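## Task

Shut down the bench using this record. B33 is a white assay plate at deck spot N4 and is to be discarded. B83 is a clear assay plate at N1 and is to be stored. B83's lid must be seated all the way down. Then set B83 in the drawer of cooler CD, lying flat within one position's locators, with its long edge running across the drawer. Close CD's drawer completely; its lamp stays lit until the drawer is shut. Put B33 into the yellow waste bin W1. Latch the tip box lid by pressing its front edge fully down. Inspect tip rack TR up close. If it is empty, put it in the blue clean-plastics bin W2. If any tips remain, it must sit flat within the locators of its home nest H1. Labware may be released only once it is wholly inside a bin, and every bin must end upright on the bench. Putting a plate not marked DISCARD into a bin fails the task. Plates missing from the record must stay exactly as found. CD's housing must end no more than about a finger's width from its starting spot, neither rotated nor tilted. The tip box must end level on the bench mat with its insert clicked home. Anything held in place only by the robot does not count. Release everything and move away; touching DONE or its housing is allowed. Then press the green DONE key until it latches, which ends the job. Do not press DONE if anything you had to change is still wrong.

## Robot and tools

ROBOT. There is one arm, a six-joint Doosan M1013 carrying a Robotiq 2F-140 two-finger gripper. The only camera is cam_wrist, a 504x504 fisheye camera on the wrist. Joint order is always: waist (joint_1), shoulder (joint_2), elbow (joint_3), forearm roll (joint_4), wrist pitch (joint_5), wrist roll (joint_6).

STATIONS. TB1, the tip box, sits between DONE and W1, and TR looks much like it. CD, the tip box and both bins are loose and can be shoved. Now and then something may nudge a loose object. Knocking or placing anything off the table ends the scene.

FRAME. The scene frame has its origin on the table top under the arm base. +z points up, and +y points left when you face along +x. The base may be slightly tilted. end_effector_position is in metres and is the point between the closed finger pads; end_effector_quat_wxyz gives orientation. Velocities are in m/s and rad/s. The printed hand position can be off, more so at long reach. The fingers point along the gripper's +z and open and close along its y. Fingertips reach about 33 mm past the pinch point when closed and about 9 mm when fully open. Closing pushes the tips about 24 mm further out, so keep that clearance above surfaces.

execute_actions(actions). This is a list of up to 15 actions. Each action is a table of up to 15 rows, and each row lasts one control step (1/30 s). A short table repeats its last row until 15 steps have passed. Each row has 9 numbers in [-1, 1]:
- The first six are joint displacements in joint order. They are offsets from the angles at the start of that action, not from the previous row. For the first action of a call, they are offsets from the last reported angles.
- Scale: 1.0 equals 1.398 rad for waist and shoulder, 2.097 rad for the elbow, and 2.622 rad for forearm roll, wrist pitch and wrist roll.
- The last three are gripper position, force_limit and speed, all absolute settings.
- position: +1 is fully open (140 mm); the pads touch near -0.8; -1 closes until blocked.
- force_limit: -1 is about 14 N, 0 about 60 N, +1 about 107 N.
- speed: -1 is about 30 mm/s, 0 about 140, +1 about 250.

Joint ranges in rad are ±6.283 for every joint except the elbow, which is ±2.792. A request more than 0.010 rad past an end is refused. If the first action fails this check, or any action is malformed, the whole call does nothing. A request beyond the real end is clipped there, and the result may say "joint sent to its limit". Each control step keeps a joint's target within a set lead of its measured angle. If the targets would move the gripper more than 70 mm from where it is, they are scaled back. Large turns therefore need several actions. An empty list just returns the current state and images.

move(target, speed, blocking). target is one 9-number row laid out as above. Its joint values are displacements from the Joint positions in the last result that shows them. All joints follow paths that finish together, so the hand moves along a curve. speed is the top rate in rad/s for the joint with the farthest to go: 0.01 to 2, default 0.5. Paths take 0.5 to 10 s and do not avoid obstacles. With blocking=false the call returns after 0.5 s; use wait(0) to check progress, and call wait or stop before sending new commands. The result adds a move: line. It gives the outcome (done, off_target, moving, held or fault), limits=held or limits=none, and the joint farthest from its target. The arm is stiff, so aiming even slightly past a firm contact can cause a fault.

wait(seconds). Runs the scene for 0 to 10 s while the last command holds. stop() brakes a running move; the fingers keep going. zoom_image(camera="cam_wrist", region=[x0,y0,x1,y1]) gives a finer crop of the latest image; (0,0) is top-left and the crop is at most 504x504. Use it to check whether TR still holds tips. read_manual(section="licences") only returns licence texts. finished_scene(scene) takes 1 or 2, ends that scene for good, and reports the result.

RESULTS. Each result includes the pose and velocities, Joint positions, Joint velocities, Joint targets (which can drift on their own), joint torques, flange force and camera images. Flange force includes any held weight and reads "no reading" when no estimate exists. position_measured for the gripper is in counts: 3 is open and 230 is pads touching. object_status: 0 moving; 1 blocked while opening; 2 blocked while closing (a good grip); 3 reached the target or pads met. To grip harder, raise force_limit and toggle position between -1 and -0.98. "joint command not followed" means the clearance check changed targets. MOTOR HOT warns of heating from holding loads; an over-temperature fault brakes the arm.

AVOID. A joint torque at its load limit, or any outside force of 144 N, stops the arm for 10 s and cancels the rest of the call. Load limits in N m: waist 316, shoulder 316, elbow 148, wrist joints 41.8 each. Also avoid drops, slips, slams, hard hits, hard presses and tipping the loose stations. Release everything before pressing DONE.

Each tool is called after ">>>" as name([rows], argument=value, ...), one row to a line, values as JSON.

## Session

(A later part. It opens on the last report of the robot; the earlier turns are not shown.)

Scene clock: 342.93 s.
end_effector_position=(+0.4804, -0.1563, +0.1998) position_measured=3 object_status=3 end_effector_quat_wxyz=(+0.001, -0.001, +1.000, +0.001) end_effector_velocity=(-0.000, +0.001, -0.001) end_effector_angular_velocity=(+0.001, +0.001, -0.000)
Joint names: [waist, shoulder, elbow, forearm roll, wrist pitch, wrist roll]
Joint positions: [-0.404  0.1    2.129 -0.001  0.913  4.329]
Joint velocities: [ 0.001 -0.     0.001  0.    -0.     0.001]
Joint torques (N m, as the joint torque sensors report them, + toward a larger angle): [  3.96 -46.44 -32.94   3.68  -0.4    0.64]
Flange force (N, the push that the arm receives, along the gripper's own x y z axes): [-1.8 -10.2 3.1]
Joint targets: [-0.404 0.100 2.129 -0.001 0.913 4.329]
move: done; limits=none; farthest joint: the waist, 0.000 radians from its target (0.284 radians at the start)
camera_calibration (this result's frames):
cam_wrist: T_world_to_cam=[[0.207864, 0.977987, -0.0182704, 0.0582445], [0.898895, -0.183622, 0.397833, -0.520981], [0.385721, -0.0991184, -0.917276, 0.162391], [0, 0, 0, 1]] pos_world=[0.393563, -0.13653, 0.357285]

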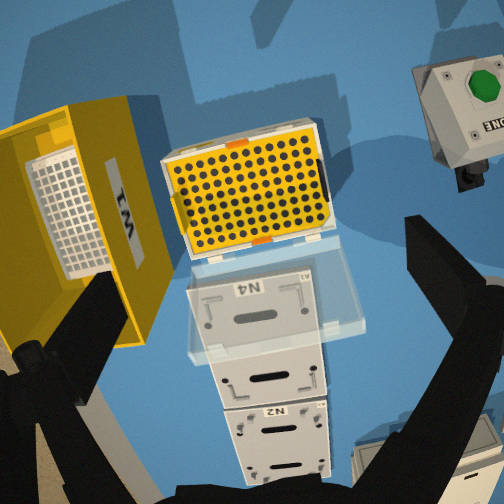

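>>> move(target=[0.04,0.0923,-0.1264,0,0.0519,0.01,1,0,0])

>>> move(target=[0,0.0828,0.0447,0,-0.08,0,-1,0,1], speed=0.25)

>>> move(target=[0,-0.0996,0.094,0,-0.0221,0,-1,0,1], speed=0.07)

Scene clock: 352.37 s.
end_effector_position=(+0.6030, -0.1681, +0.2500) position_measured=3 object_status=3 end_effector_quat_wxyz=(+0.001, -0.015, +1.000, +0.001) end_effector_velocity=(-0.000, +0.001, -0.000) end_effector_angular_velocity=(+0.002, +0.002, -0.000)
Joint names: [waist, shoulder, elbow, forearm roll, wrist pitch, wrist roll]
Joint positions: [-0.348  0.229  1.864 -0.001  1.049  4.355]
Joint velocities: [ 0.001  0.001 -0.     0.001  0.002  0.   ]
Joint torques (N m, as the joint torque sensors report them, + toward a larger angle): [  3.76 -62.83 -35.87   4.14  -0.35   0.59]
Flange force (N, the push that the arm receives, along the gripper's own x y z axes): [-2.6 -7.7 1.7]
Joint targets: [-0.348 0.229 1.864 -0.001 1.049 4.355]
move: done; limits=none; farthest joint: the waist, 0.000 radians from its target (0.056 radians at the start)
camera_calibration (this result's frames):
cam_wrist: T_world_to_cam=[[0.178789, 0.983716, -0.018344, 0.0637463], [0.903926, -0.156867, 0.397882, -0.651904], [0.388526, -0.0877185, -0.917253, 0.160221], [0, 0, 0, 1]] pos_world=[0.515626, -0.150916, 0.407514]

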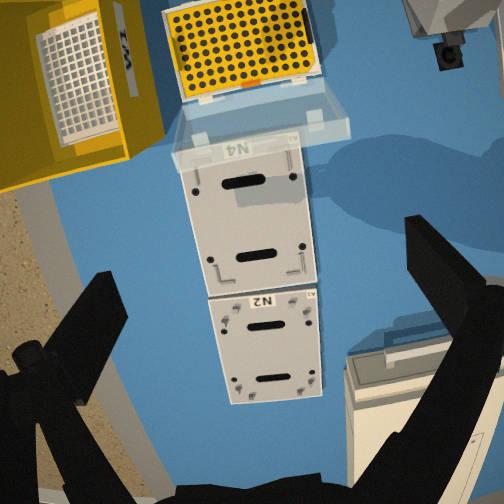

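Scene clock: 353.57 s.
end_effector_position=(+0.6035, -0.1680, +0.1351) position_measured=233 object_status=3 end_effector_quat_wxyz=(+0.001, -0.016, +1.000, +0.001) end_effector_velocity=(-0.001, +0.000, -0.002) end_effector_angular_velocity=(+0.001, +0.002, -0.001)
Joint names: [waist, shoulder, elbow, forearm roll, wrist pitch, wrist roll]
Joint positions: [-0.348  0.344  1.957 -0.001  0.84   4.355]
Joint velocities: [-0.     0.002  0.001  0.001 -0.     0.   ]
Joint torques (N m, as the joint torque sensors report them, + toward a larger angle): [  2.27 -69.87 -30.92   3.52  -0.29   0.59]
Flange force (N, the push that the arm receives, along the gripper's own x y z axes): [-4.0 -6.0 4.4]
Joint targets: [-0.348 0.344 1.957 -0.001 0.840 4.355]
move: done; limits=none; farthest joint: the waist, 0.000 radians from its target (0.000 radians at the start)
camera_calibration (this result's frames):
cam_wrist: T_world_to_cam=[[0.178688, 0.983735, -0.0183132, 0.0615065], [0.903837, -0.156764, 0.398125, -0.606576], [0.388779, -0.0876923, -0.917148, 0.0544427], [0, 0, 0, 1]] pos_world=[0.516089, -0.150821, 0.292551]

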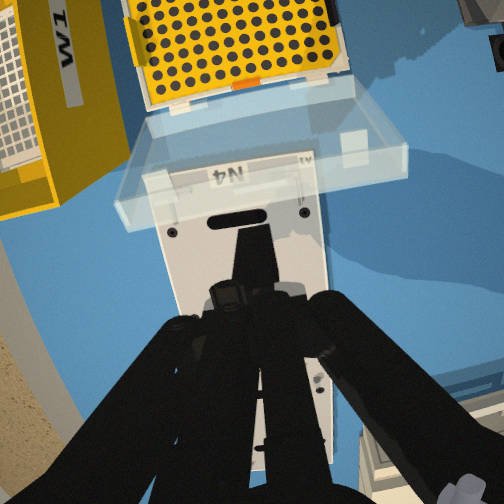

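Scene clock: 356.67 s.
end_effector_position=(+0.5038, -0.1343, +0.1350) position_measured=233 object_status=3 end_effector_quat_wxyz=(+0.001, -0.016, +1.000, +0.001) end_effector_velocity=(-0.001, +0.001, +0.000) end_effector_angular_velocity=(+0.001, -0.000, -0.001)
Joint names: [waist, shoulder, elbow, forearm roll, wrist pitch, wrist roll]
Joint positions: [-0.348  0.205  2.155 -0.001  0.782  4.355]
Joint velocities: [ 0.    -0.002  0.001  0.002  0.     0.   ]
Joint torques (N m, as the joint torque sensors report them, + toward a larger angle): [  2.31 -53.9  -28.49   3.22  -0.36   0.52]
Flange force (N, the push that the arm receives, along the gripper's own x y z axes): [-4.3 -6.7 3.3]
Joint targets: [-0.348 0.205 2.155 -0.001 0.782 4.355]
move: done; limits=none; farthest joint: the waist, 0.000 radians from its target (0.000 radians at the start)
camera_calibration (this result's frames):
cam_wrist: T_world_to_cam=[[0.178666, 0.98374, -0.0182983, 0.0461273], [0.903818, -0.156744, 0.398175, -0.511095], [0.388833, -0.0876787, -0.917127, 0.0960349], [0, 0, 0, 1]] pos_world=[0.416354, -0.117068, 0.292426]

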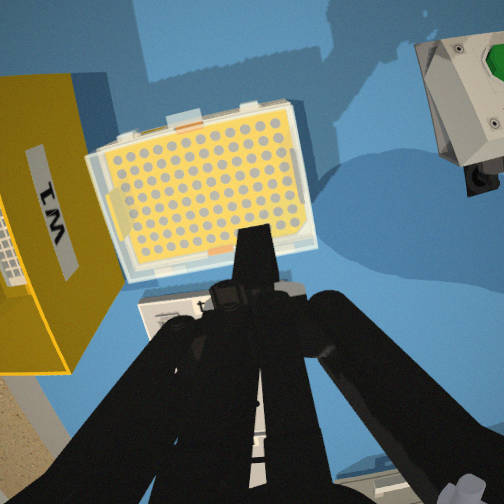

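>>> move(target=[-0.0665,-0.0343,0.0485,0,-0.0206,-0.044,-1,0,1], speed=0.15)

>>> move(target=[0,0.0056,0.0017,0,-0.0044,0,-1,0,1], speed=0.02)

>>> move(target=[0,0.0034,0.001,0,-0.0026,0,-1,0,1], speed=0.01)

Scene clock: 366.90 s.
end_effector_position=(+0.4426, -0.1596, +0.1196) position_measured=233 object_status=3 end_effector_quat_wxyz=(+0.001, -0.027, +1.000, +0.001) end_effector_velocity=(-0.002, +0.001, -0.001) end_effector_angular_velocity=(-0.000, +0.002, +0.002)
Joint names: [waist, shoulder, elbow, forearm roll, wrist pitch, wrist roll]
Joint positions: [-0.441  0.157  2.256 -0.001  0.728  4.24 ]
Joint velocities: [ 0.001 -0.001  0.002 -0.002  0.    -0.   ]
Joint torques (N m, as the joint torque sensors report them, + toward a larger angle): [  3.24 -47.18 -26.57   2.91  -0.3    0.59]
Flange force (N, the push that the arm receives, along the gripper's own x y z axes): [-2.6 -9.4 4.0]
Joint targets: [-0.441 0.157 2.256 -0.001 0.728 4.240]
move: done; limits=none; farthest joint: the waist, 0.000 radians from its target (0.093 radians at the start)
camera_calibration (this result's frames):
cam_wrist: T_world_to_cam=[[0.156602, 0.987491, -0.0183783, 0.0921241], [0.907013, -0.136425, 0.398392, -0.451828], [0.390901, -0.0790584, -0.917031, 0.103981], [0, 0, 0, 1]] pos_world=[0.35474, -0.144392, 0.277052]

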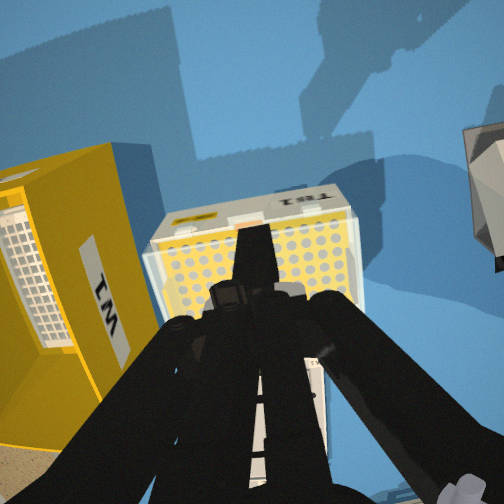

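Scene clock: 367.70 s.
end_effector_position=(+0.4426, -0.1597, +0.1147) position_measured=233 object_status=3 end_effector_quat_wxyz=(+0.001, -0.027, +1.000, +0.001) end_effector_velocity=(+0.001, -0.000, -0.001) end_effector_angular_velocity=(+0.001, +0.001, +0.000)
Joint names: [waist, shoulder, elbow, forearm roll, wrist pitch, wrist roll]
Joint positions: [-0.441  0.165  2.26  -0.001  0.716  4.24 ]
Joint velocities: [ 0.     0.002 -0.001  0.     0.     0.   ]
Joint torques (N m, as the joint torque sensors report them, + toward a larger angle): [  3.49 -47.68 -26.88   3.07  -0.54   0.59]
Flange force (N, the push that the arm receives, along the gripper's own x y z axes): [-1.8 -10.1 4.2]
Joint targets: [-0.441 0.165 2.260 -0.001 0.716 4.240]
move: done; limits=none; farthest joint: the waist, 0.000 radians from its target (0.000 radians at the start)
camera_calibration (this result's frames):
cam_wrist: T_world_to_cam=[[0.1566, 0.98749, -0.0184115, 0.0920462], [0.906959, -0.136399, 0.398523, -0.449892], [0.391026, -0.0791073, -0.916974, 0.0993231], [0, 0, 0, 1]] pos_world=[0.354781, -0.144402, 0.272064]

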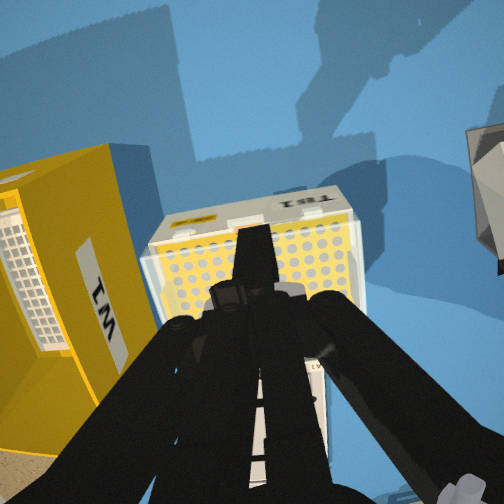

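Scene clock: 368.60 s.
end_effector_position=(+0.4426, -0.1597, +0.1117) position_measured=233 object_status=3 end_effector_quat_wxyz=(+0.001, -0.027, +1.000, +0.001) end_effector_velocity=(-0.001, -0.000, -0.001) end_effector_angular_velocity=(+0.000, +0.002, +0.000)
Joint names: [waist, shoulder, elbow, forearm roll, wrist pitch, wrist roll]
Joint positions: [-0.441  0.17   2.262 -0.001  0.709  4.24 ]
Joint velocities: [-0.     0.001  0.    -0.001  0.001  0.   ]
Joint torques (N m, as the joint torque sensors report them, + toward a larger angle): [  2.7  -48.31 -26.59   3.19  -0.4    0.67]
Flange force (N, the push that the arm receives, along the gripper's own x y z axes): [-2.7 -8.9 4.9]
Joint targets: [-0.441 0.170 2.262 -0.001 0.709 4.240]
move: done; limits=none; farthest joint: the waist, 0.000 radians from its target (0.000 radians at the start)
camera_calibration (this result's frames):
cam_wrist: T_world_to_cam=[[0.156597, 0.987491, -0.0184003, 0.0919849], [0.906971, -0.136403, 0.398495, -0.448705], [0.391, -0.0790915, -0.916986, 0.0965956], [0, 0, 0, 1]] pos_world=[0.354789, -0.144399, 0.269076]

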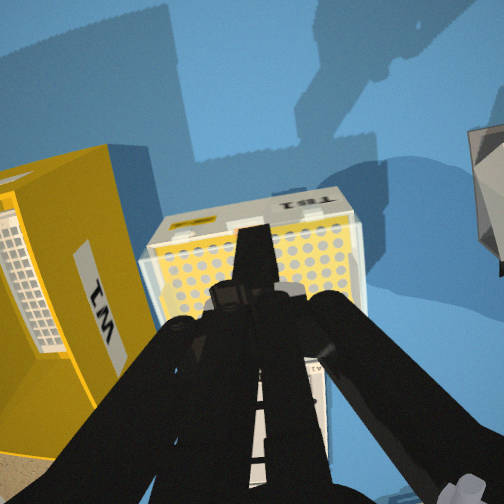

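>>> move(target=[0,0.0023,0.0007,0,-0.0018,0,-1,0,1], speed=0.01)

>>> move(target=[0,0.0023,0.0007,0,-0.0018,0,-1,0,1], speed=0.01)

Scene clock: 373.43 s.
end_effector_position=(+0.4426, -0.1596, +0.1096) position_measured=233 object_status=3 end_effector_quat_wxyz=(+0.001, -0.027, +1.000, +0.001) end_effector_velocity=(+0.000, -0.000, -0.001) end_effector_angular_velocity=(-0.001, +0.001, +0.002)
Joint names: [waist, shoulder, elbow, forearm roll, wrist pitch, wrist roll]
Joint positions: [-0.441  0.173  2.263 -0.001  0.705  4.24 ]
Joint velocities: [ 0.     0.002 -0.    -0.001 -0.002 -0.   ]
Joint torques (N m, as the joint torque sensors report them, + toward a larger angle): [  4.01 -47.86 -26.48   3.03  -0.47   0.61]
Flange force (N, the push that the arm receives, along the gripper's own x y z axes): [-0.8 -10.9 4.1]
Joint targets: [-0.441 0.173 2.263 -0.001 0.705 4.240]
move: done; limits=none; farthest joint: the waist, 0.000 radians from its target (0.000 radians at the start)
camera_calibration (this result's frames):
cam_wrist: T_world_to_cam=[[0.156596, 0.987491, -0.0184076, 0.091941], [0.906958, -0.136396, 0.398528, -0.447882], [0.391032, -0.0791027, -0.916972, 0.0947159], [0, 0, 0, 1]] pos_world=[0.354775, -0.144388, 0.267038]

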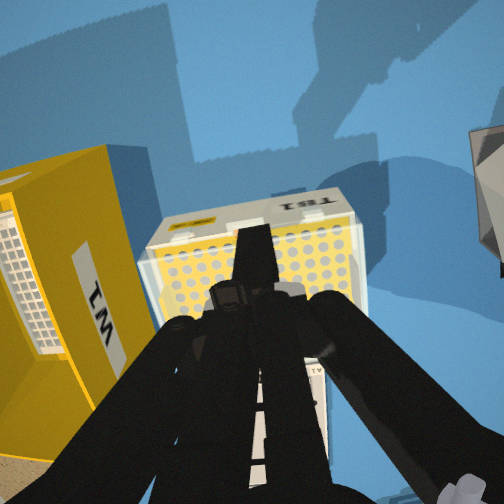

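Scene clock: 374.13 s.
end_effector_position=(+0.4426, -0.1596, +0.1076) position_measured=233 object_status=3 end_effector_quat_wxyz=(+0.001, -0.027, +1.000, +0.001) end_effector_velocity=(-0.000, -0.000, -0.000) end_effector_angular_velocity=(-0.001, +0.001, +0.001)
Joint names: [waist, shoulder, elbow, forearm roll, wrist pitch, wrist roll]
Joint positions: [-0.441  0.176  2.265 -0.001  0.7    4.24 ]
Joint velocities: [ 0.     0.    -0.    -0.002  0.     0.   ]
Joint torques (N m, as the joint torque sensors report them, + toward a larger angle): [  3.58 -48.54 -26.71   3.08  -0.94   0.59]
Flange force (N, the push that the arm receives, along the gripper's own x y z axes): [-1.1 -10.0 3.6]
Joint targets: [-0.441 0.176 2.265 -0.001 0.700 4.240]
move: done; limits=none; farthest joint: the waist, 0.000 radians from its target (0.000 radians at the start)
camera_calibration (this result's frames):
cam_wrist: T_world_to_cam=[[0.156595, 0.987491, -0.0184168, 0.0918958], [0.906942, -0.136389, 0.398566, -0.447054], [0.391069, -0.0791165, -0.916955, 0.0928381], [0, 0, 0, 1]] pos_world=[0.354755, -0.144374, 0.265001]

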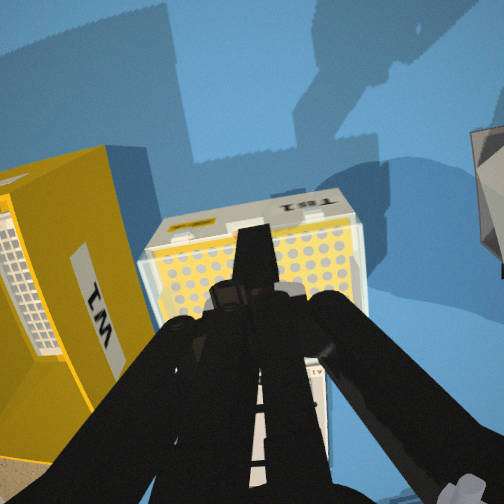

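>>> move(target=[0,0.0015,0.0005,0,-0.0012,0,-1,0,1], speed=0.01)

>>> move(target=[0,0.0012,0.0004,0,-0.0009,0,-1,0,1], speed=0.01)

Scene clock: 379.73 s.
end_effector_position=(+0.4426, -0.1596, +0.1062) position_measured=233 object_status=3 end_effector_quat_wxyz=(+0.001, -0.027, +1.000, +0.001) end_effector_velocity=(-0.001, +0.001, -0.001) end_effector_angular_velocity=(+0.001, +0.002, +0.001)
Joint names: [waist, shoulder, elbow, forearm roll, wrist pitch, wrist roll]
Joint positions: [-0.441  0.178  2.266 -0.001  0.697  4.24 ]
Joint velocities: [ 0.001  0.001  0.002 -0.    -0.001  0.   ]
Joint torques (N m, as the joint torque sensors report them, + toward a larger angle): [  3.19 -47.96 -26.59   2.86  -0.53   0.63]
Flange force (N, the push that the arm receives, along the gripper's own x y z axes): [-0.5 -8.8 3.7]
Joint targets: [-0.441 0.178 2.266 -0.001 0.697 4.240]
move: done; limits=none; farthest joint: the waist, 0.000 radians from its target (0.000 radians at the start)
camera_calibration (this result's frames):
cam_wrist: T_world_to_cam=[[0.156594, 0.987491, -0.0184158, 0.0918515], [0.906941, -0.136388, 0.398567, -0.446457], [0.39107, -0.0791153, -0.916954, 0.0916187], [0, 0, 0, 1]] pos_world=[0.354697, -0.144345, 0.263645]

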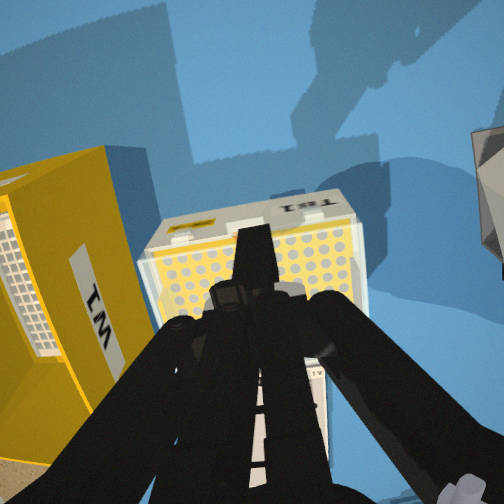

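Scene clock: 380.43 s.
end_effector_position=(+0.4425, -0.1596, +0.1052) position_measured=233 object_status=3 end_effector_quat_wxyz=(+0.001, -0.027, +1.000, +0.001) end_effector_velocity=(-0.000, +0.001, -0.001) end_effector_angular_velocity=(+0.001, +0.002, -0.000)
Joint names: [waist, shoulder, elbow, forearm roll, wrist pitch, wrist roll]
Joint positions: [-0.441  0.18   2.267 -0.001  0.695  4.24 ]
Joint velocities: [0.    0.002 0.    0.001 0.    0.   ]
Joint torques (N m, as the joint torque sensors report them, + toward a larger angle): [  3.19 -26.98 -15.64   3.28  -3.63   0.57]
Flange force (N, the push that the arm receives, along the gripper's own x y z axes): [6.8 -5.6 -45.2]
Joint targets: [-0.441 0.180 2.267 -0.001 0.694 4.240]
move: done; limits=none; farthest joint: the waist, 0.000 radians from its target (0.000 radians at the start)
camera_calibration (this result's frames):
cam_wrist: T_world_to_cam=[[0.156593, 0.987492, -0.0184069, 0.0918134], [0.906952, -0.136392, 0.398541, -0.445999], [0.391045, -0.0791028, -0.916966, 0.0907273], [0, 0, 0, 1]] pos_world=[0.354644, -0.144319, 0.262633]

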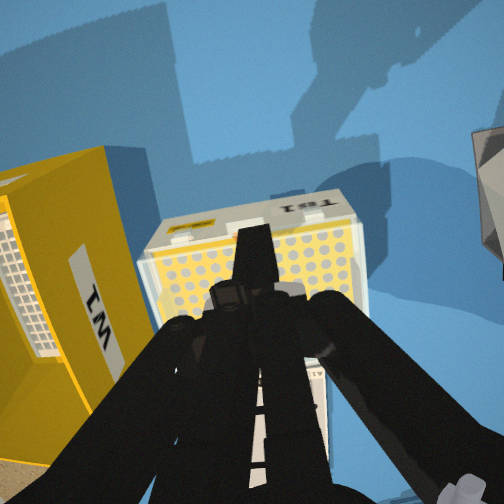

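>>> move(target=[0,-0.152,0,0,0.0807,0,0.5,0,0], speed=0.3)

>>> zoom_image(camera="cam_wrist", region=[130,150,390,400])

>>> move(target=[0.302,0,0,0,0,0.181,-1,0,0])

Scene clock: 389.10 s.
end_effector_position=(+0.3982, -0.1401, +0.2000) position_measured=66 object_status=3 end_effector_quat_wxyz=(+0.001, -0.027, +1.000, +0.000) end_effector_velocity=(+0.000, -0.001, +0.001) end_effector_angular_velocity=(-0.001, -0.001, -0.000)
Joint names: [waist, shoulder, elbow, forearm roll, wrist pitch, wrist roll]
Joint positions: [-0.441 -0.033  2.267 -0.001  0.906  4.24 ]
Joint velocities: [-0.001 -0.001 -0.001 -0.001  0.001  0.   ]
Joint torques (N m, as the joint torque sensors report them, + toward a larger angle): [  2.15 -33.47 -32.3    3.65  -0.55   0.51]
Flange force (N, the push that the arm receives, along the gripper's own x y z axes): [-4.1 -8.5 3.3]
Joint targets: [-0.441 -0.033 2.267 -0.001 0.906 4.240]
move: done; limits=none; farthest joint: the wrist pitch, 0.001 radians from its target (0.212 radians at the start)
camera_calibration (this result's frames):
cam_wrist: T_world_to_cam=[[0.156695, 0.987469, -0.0187295, 0.0812676], [0.906613, -0.13629, 0.399347, -0.440982], [0.391791, -0.0795561, -0.916608, 0.196065], [0, 0, 0, 1]] pos_world=[0.31025, -0.124753, 0.357342]

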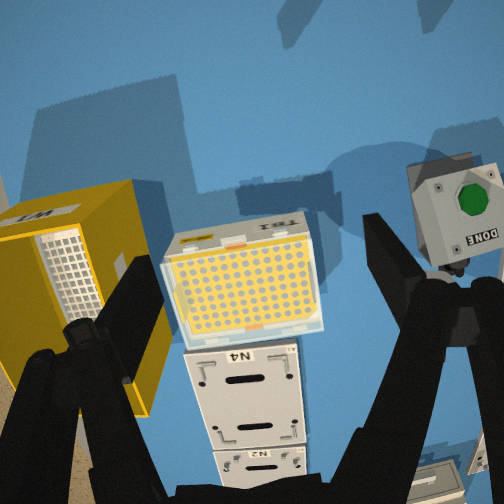

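Region (130, 150, 390, 400) of cam_wrist's 504x504 image, scaled by 1.938, with more detail than that image has; it fills the top 485 rows of this view, and the rest is white.

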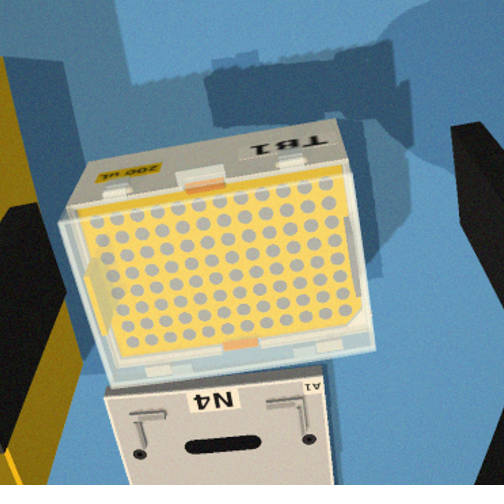

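Scene clock: 390.50 s.
end_effector_position=(+0.4206, +0.0354, +0.2003) position_measured=233 object_status=3 end_effector_quat_wxyz=(+0.001, -0.001, +1.000, +0.001) end_effector_velocity=(+0.000, +0.000, +0.000) end_effector_angular_velocity=(+0.000, -0.000, -0.001)
Joint names: [waist, shoulder, elbow, forearm roll, wrist pitch, wrist roll]
Joint positions: [-0.019 -0.033  2.267 -0.001  0.906  4.715]
Joint velocities: [-0.  0. -0.  0. -0.  0.]
Joint torques (N m, as the joint torque sensors report them, + toward a larger angle): [  3.25 -32.55 -32.1    3.76  -0.37   0.56]
Flange force (N, the push that the arm receives, along the gripper's own x y z axes): [-6.4 -8.7 2.5]
Joint targets: [-0.019 -0.033 2.267 -0.001 0.906 4.715]
move: done; limits=none; farthest joint: the waist, 0.000 radians from its target (0.422 radians at the start)
camera_calibration (this result's frames):
cam_wrist: T_world_to_cam=[[0.208068, 0.97795, -0.0179492, -0.116976], [0.898139, -0.183755, 0.399476, -0.43224], [0.387369, -0.0992389, -0.916568, 0.204118], [0, 0, 0, 1]] pos_world=[0.333482, 0.0552271, 0.357658]

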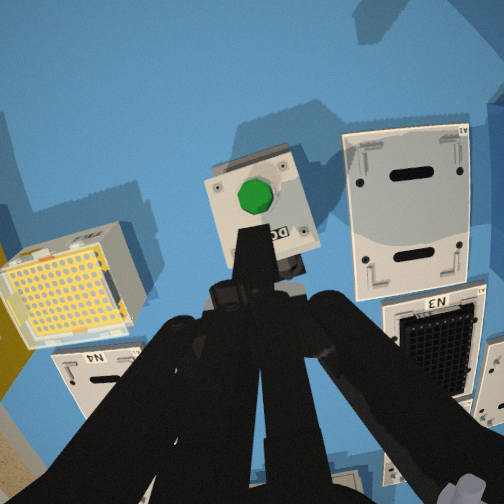

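>>> move(target=[-0.003,0.0737,0.038,0,-0.069,0,-1,0,0], speed=0.15)

Scene clock: 396.07 s.
end_effector_position=(+0.4142, +0.0338, +0.1248) position_measured=233 object_status=3 end_effector_quat_wxyz=(+0.001, +0.002, +1.000, +0.001) end_effector_velocity=(-0.001, -0.000, -0.001) end_effector_angular_velocity=(+0.000, +0.003, -0.001)
Joint names: [waist, shoulder, elbow, forearm roll, wrist pitch, wrist roll]
Joint positions: [-0.023  0.07   2.346 -0.001  0.725  4.715]
Joint velocities: [-0.     0.002  0.001  0.     0.001  0.   ]
Joint torques (N m, as the joint torque sensors report them, + toward a larger angle): [  3.18 -38.43 -27.29   3.06  -0.31   0.59]
Flange force (N, the push that the arm receives, along the gripper's own x y z axes): [-6.2 -8.5 5.3]
Joint targets: [-0.023 0.070 2.346 -0.001 0.725 4.715]
move: done; limits=none; farthest joint: the waist, 0.000 radians from its target (0.004 radians at the start)
camera_calibration (this result's frames):
cam_wrist: T_world_to_cam=[[0.212093, 0.977079, -0.018263, -0.117029], [0.8981, -0.187514, 0.397812, -0.396279], [0.385269, -0.100775, -0.917285, 0.138225], [0, 0, 0, 1]] pos_world=[0.327465, 0.053969, 0.282299]

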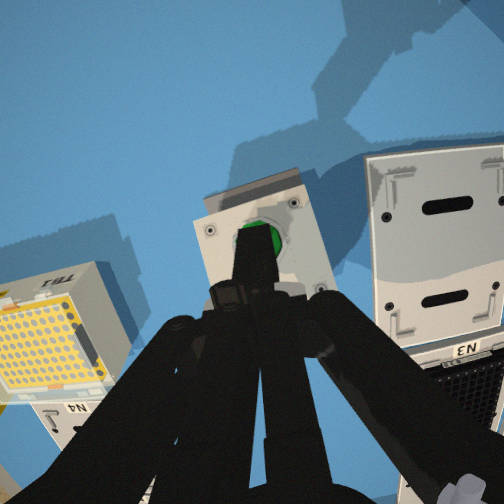

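>>> move(target=[0.003,0.0123,0.0037,0,-0.0095,0,-1,0,0], speed=0.03)

>>> move(target=[0,0.0062,0.0018,0,-0.0047,0,-1,0,0], speed=0.02)

>>> move(target=[0,0.0062,0.0018,0,-0.0047,0,-1,0,0], speed=0.02)

Scene clock: 403.83 s.
end_effector_position=(+0.4141, +0.0356, +0.1149) position_measured=233 object_status=3 end_effector_quat_wxyz=(+0.000, -0.001, +1.000, +0.001) end_effector_velocity=(+0.000, +0.000, -0.000) end_effector_angular_velocity=(+0.000, -0.000, +0.001)
Joint names: [waist, shoulder, elbow, forearm roll, wrist pitch, wrist roll]
Joint positions: [-0.019  0.088  2.354 -0.001  0.7    4.715]
Joint velocities: [ 0.001  0.001 -0.001  0.    -0.    -0.   ]
Joint torques (N m, as the joint torque sensors report them, + toward a larger angle): [  3.5  -39.39 -26.56   2.94  -0.27   0.63]
Flange force (N, the push that the arm receives, along the gripper's own x y z axes): [-6.0 -9.5 5.0]
Joint targets: [-0.019 0.088 2.354 -0.001 0.700 4.715]
move: done; limits=none; farthest joint: the waist, 0.000 radians from its target (0.004 radians at the start)
camera_calibration (this result's frames):
cam_wrist: T_world_to_cam=[[0.207953, 0.977968, -0.0182665, -0.117226], [0.898902, -0.183711, 0.397775, -0.39239], [0.385656, -0.0991384, -0.917301, 0.129097], [0, 0, 0, 1]] pos_world=[0.327311, 0.0553554, 0.272363]

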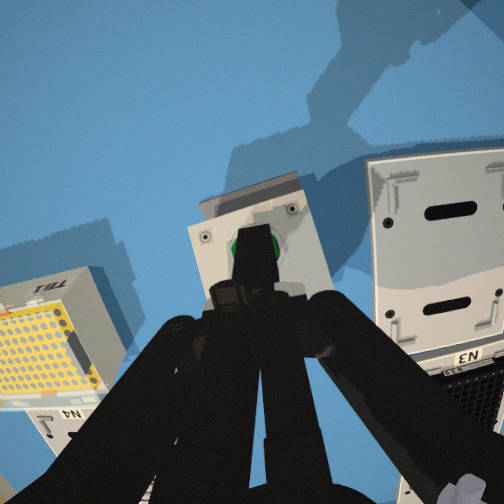

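Scene clock: 404.67 s.
end_effector_position=(+0.4141, +0.0356, +0.1100) position_measured=233 object_status=3 end_effector_quat_wxyz=(+0.000, -0.001, +1.000, +0.001) end_effector_velocity=(+0.000, -0.000, -0.000) end_effector_angular_velocity=(-0.000, -0.001, -0.001)
Joint names: [waist, shoulder, elbow, forearm roll, wrist pitch, wrist roll]
Joint positions: [-0.019  0.096  2.358 -0.001  0.688  4.715]
Joint velocities: [-0.001  0.     0.    -0.    -0.001  0.   ]
Joint torques (N m, as the joint torque sensors report them, + toward a larger angle): [  3.18 -38.09 -24.33   3.01  -0.68   0.62]
Flange force (N, the push that the arm receives, along the gripper's own x y z axes): [-6.5 -8.7 -0.2]
Joint targets: [-0.019 0.096 2.358 -0.001 0.688 4.715]
move: done; limits=none; farthest joint: the waist, 0.000 radians from its target (0.000 radians at the start)
camera_calibration (this result's frames):
cam_wrist: T_world_to_cam=[[0.207943, 0.97797, -0.0182858, -0.117315], [0.89895, -0.183706, 0.397669, -0.390411], [0.385549, -0.0991306, -0.917347, 0.124639], [0, 0, 0, 1]] pos_world=[0.3273, 0.0553652, 0.267447]

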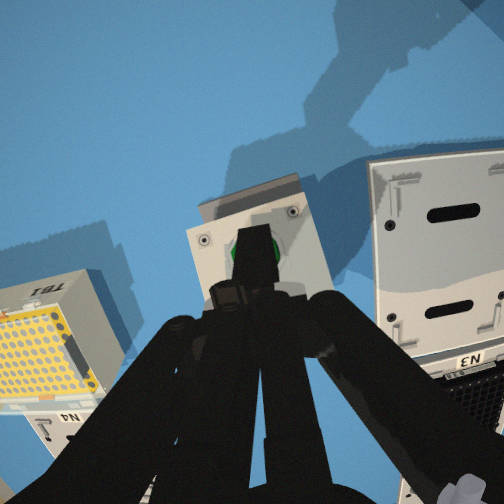

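Scene clock: 404.97 s.
end_effector_position=(+0.4141, +0.0356, +0.1076) position_measured=233 object_status=3 end_effector_quat_wxyz=(+0.000, -0.001, +1.000, +0.001) end_effector_velocity=(-0.000, -0.000, +0.000) end_effector_angular_velocity=(+0.000, +0.001, -0.001)
Joint names: [waist, shoulder, elbow, forearm roll, wrist pitch, wrist roll]
Joint positions: [-0.019  0.1    2.36  -0.001  0.682  4.715]
Joint velocities: [-0.    -0.    -0.001  0.     0.002  0.   ]
Joint torques (N m, as the joint torque sensors report them, + toward a larger angle): no reading
Flange force (N, the push that the arm receives, along the gripper's own x y z axes): no reading
move: unfinished (the scene ended)
camera_calibration (this result's frames):
cam_wrist: T_world_to_cam=[[0.207941, 0.97797, -0.0182956, -0.117352], [0.898974, -0.183706, 0.397617, -0.389454], [0.385496, -0.0991279, -0.917369, 0.122538], [0, 0, 0, 1]] pos_world=[0.327274, 0.0553692, 0.265119]
The task's run has ended: the event that ends the task has happened. This ends this scene only. If you have not yet called finished_scene for this scene, call it to go on to the next scene.

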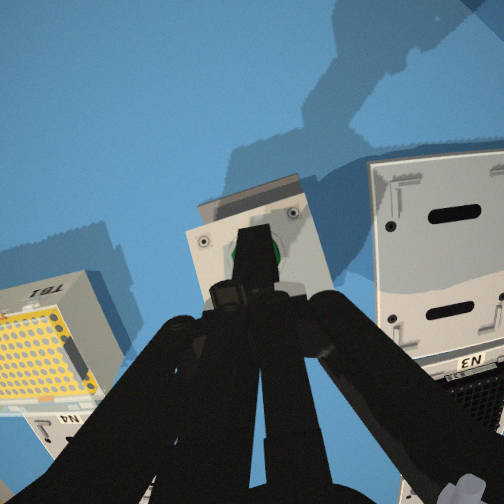

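>>> finished_scene(scene=1)

The scene is finished: the task was done.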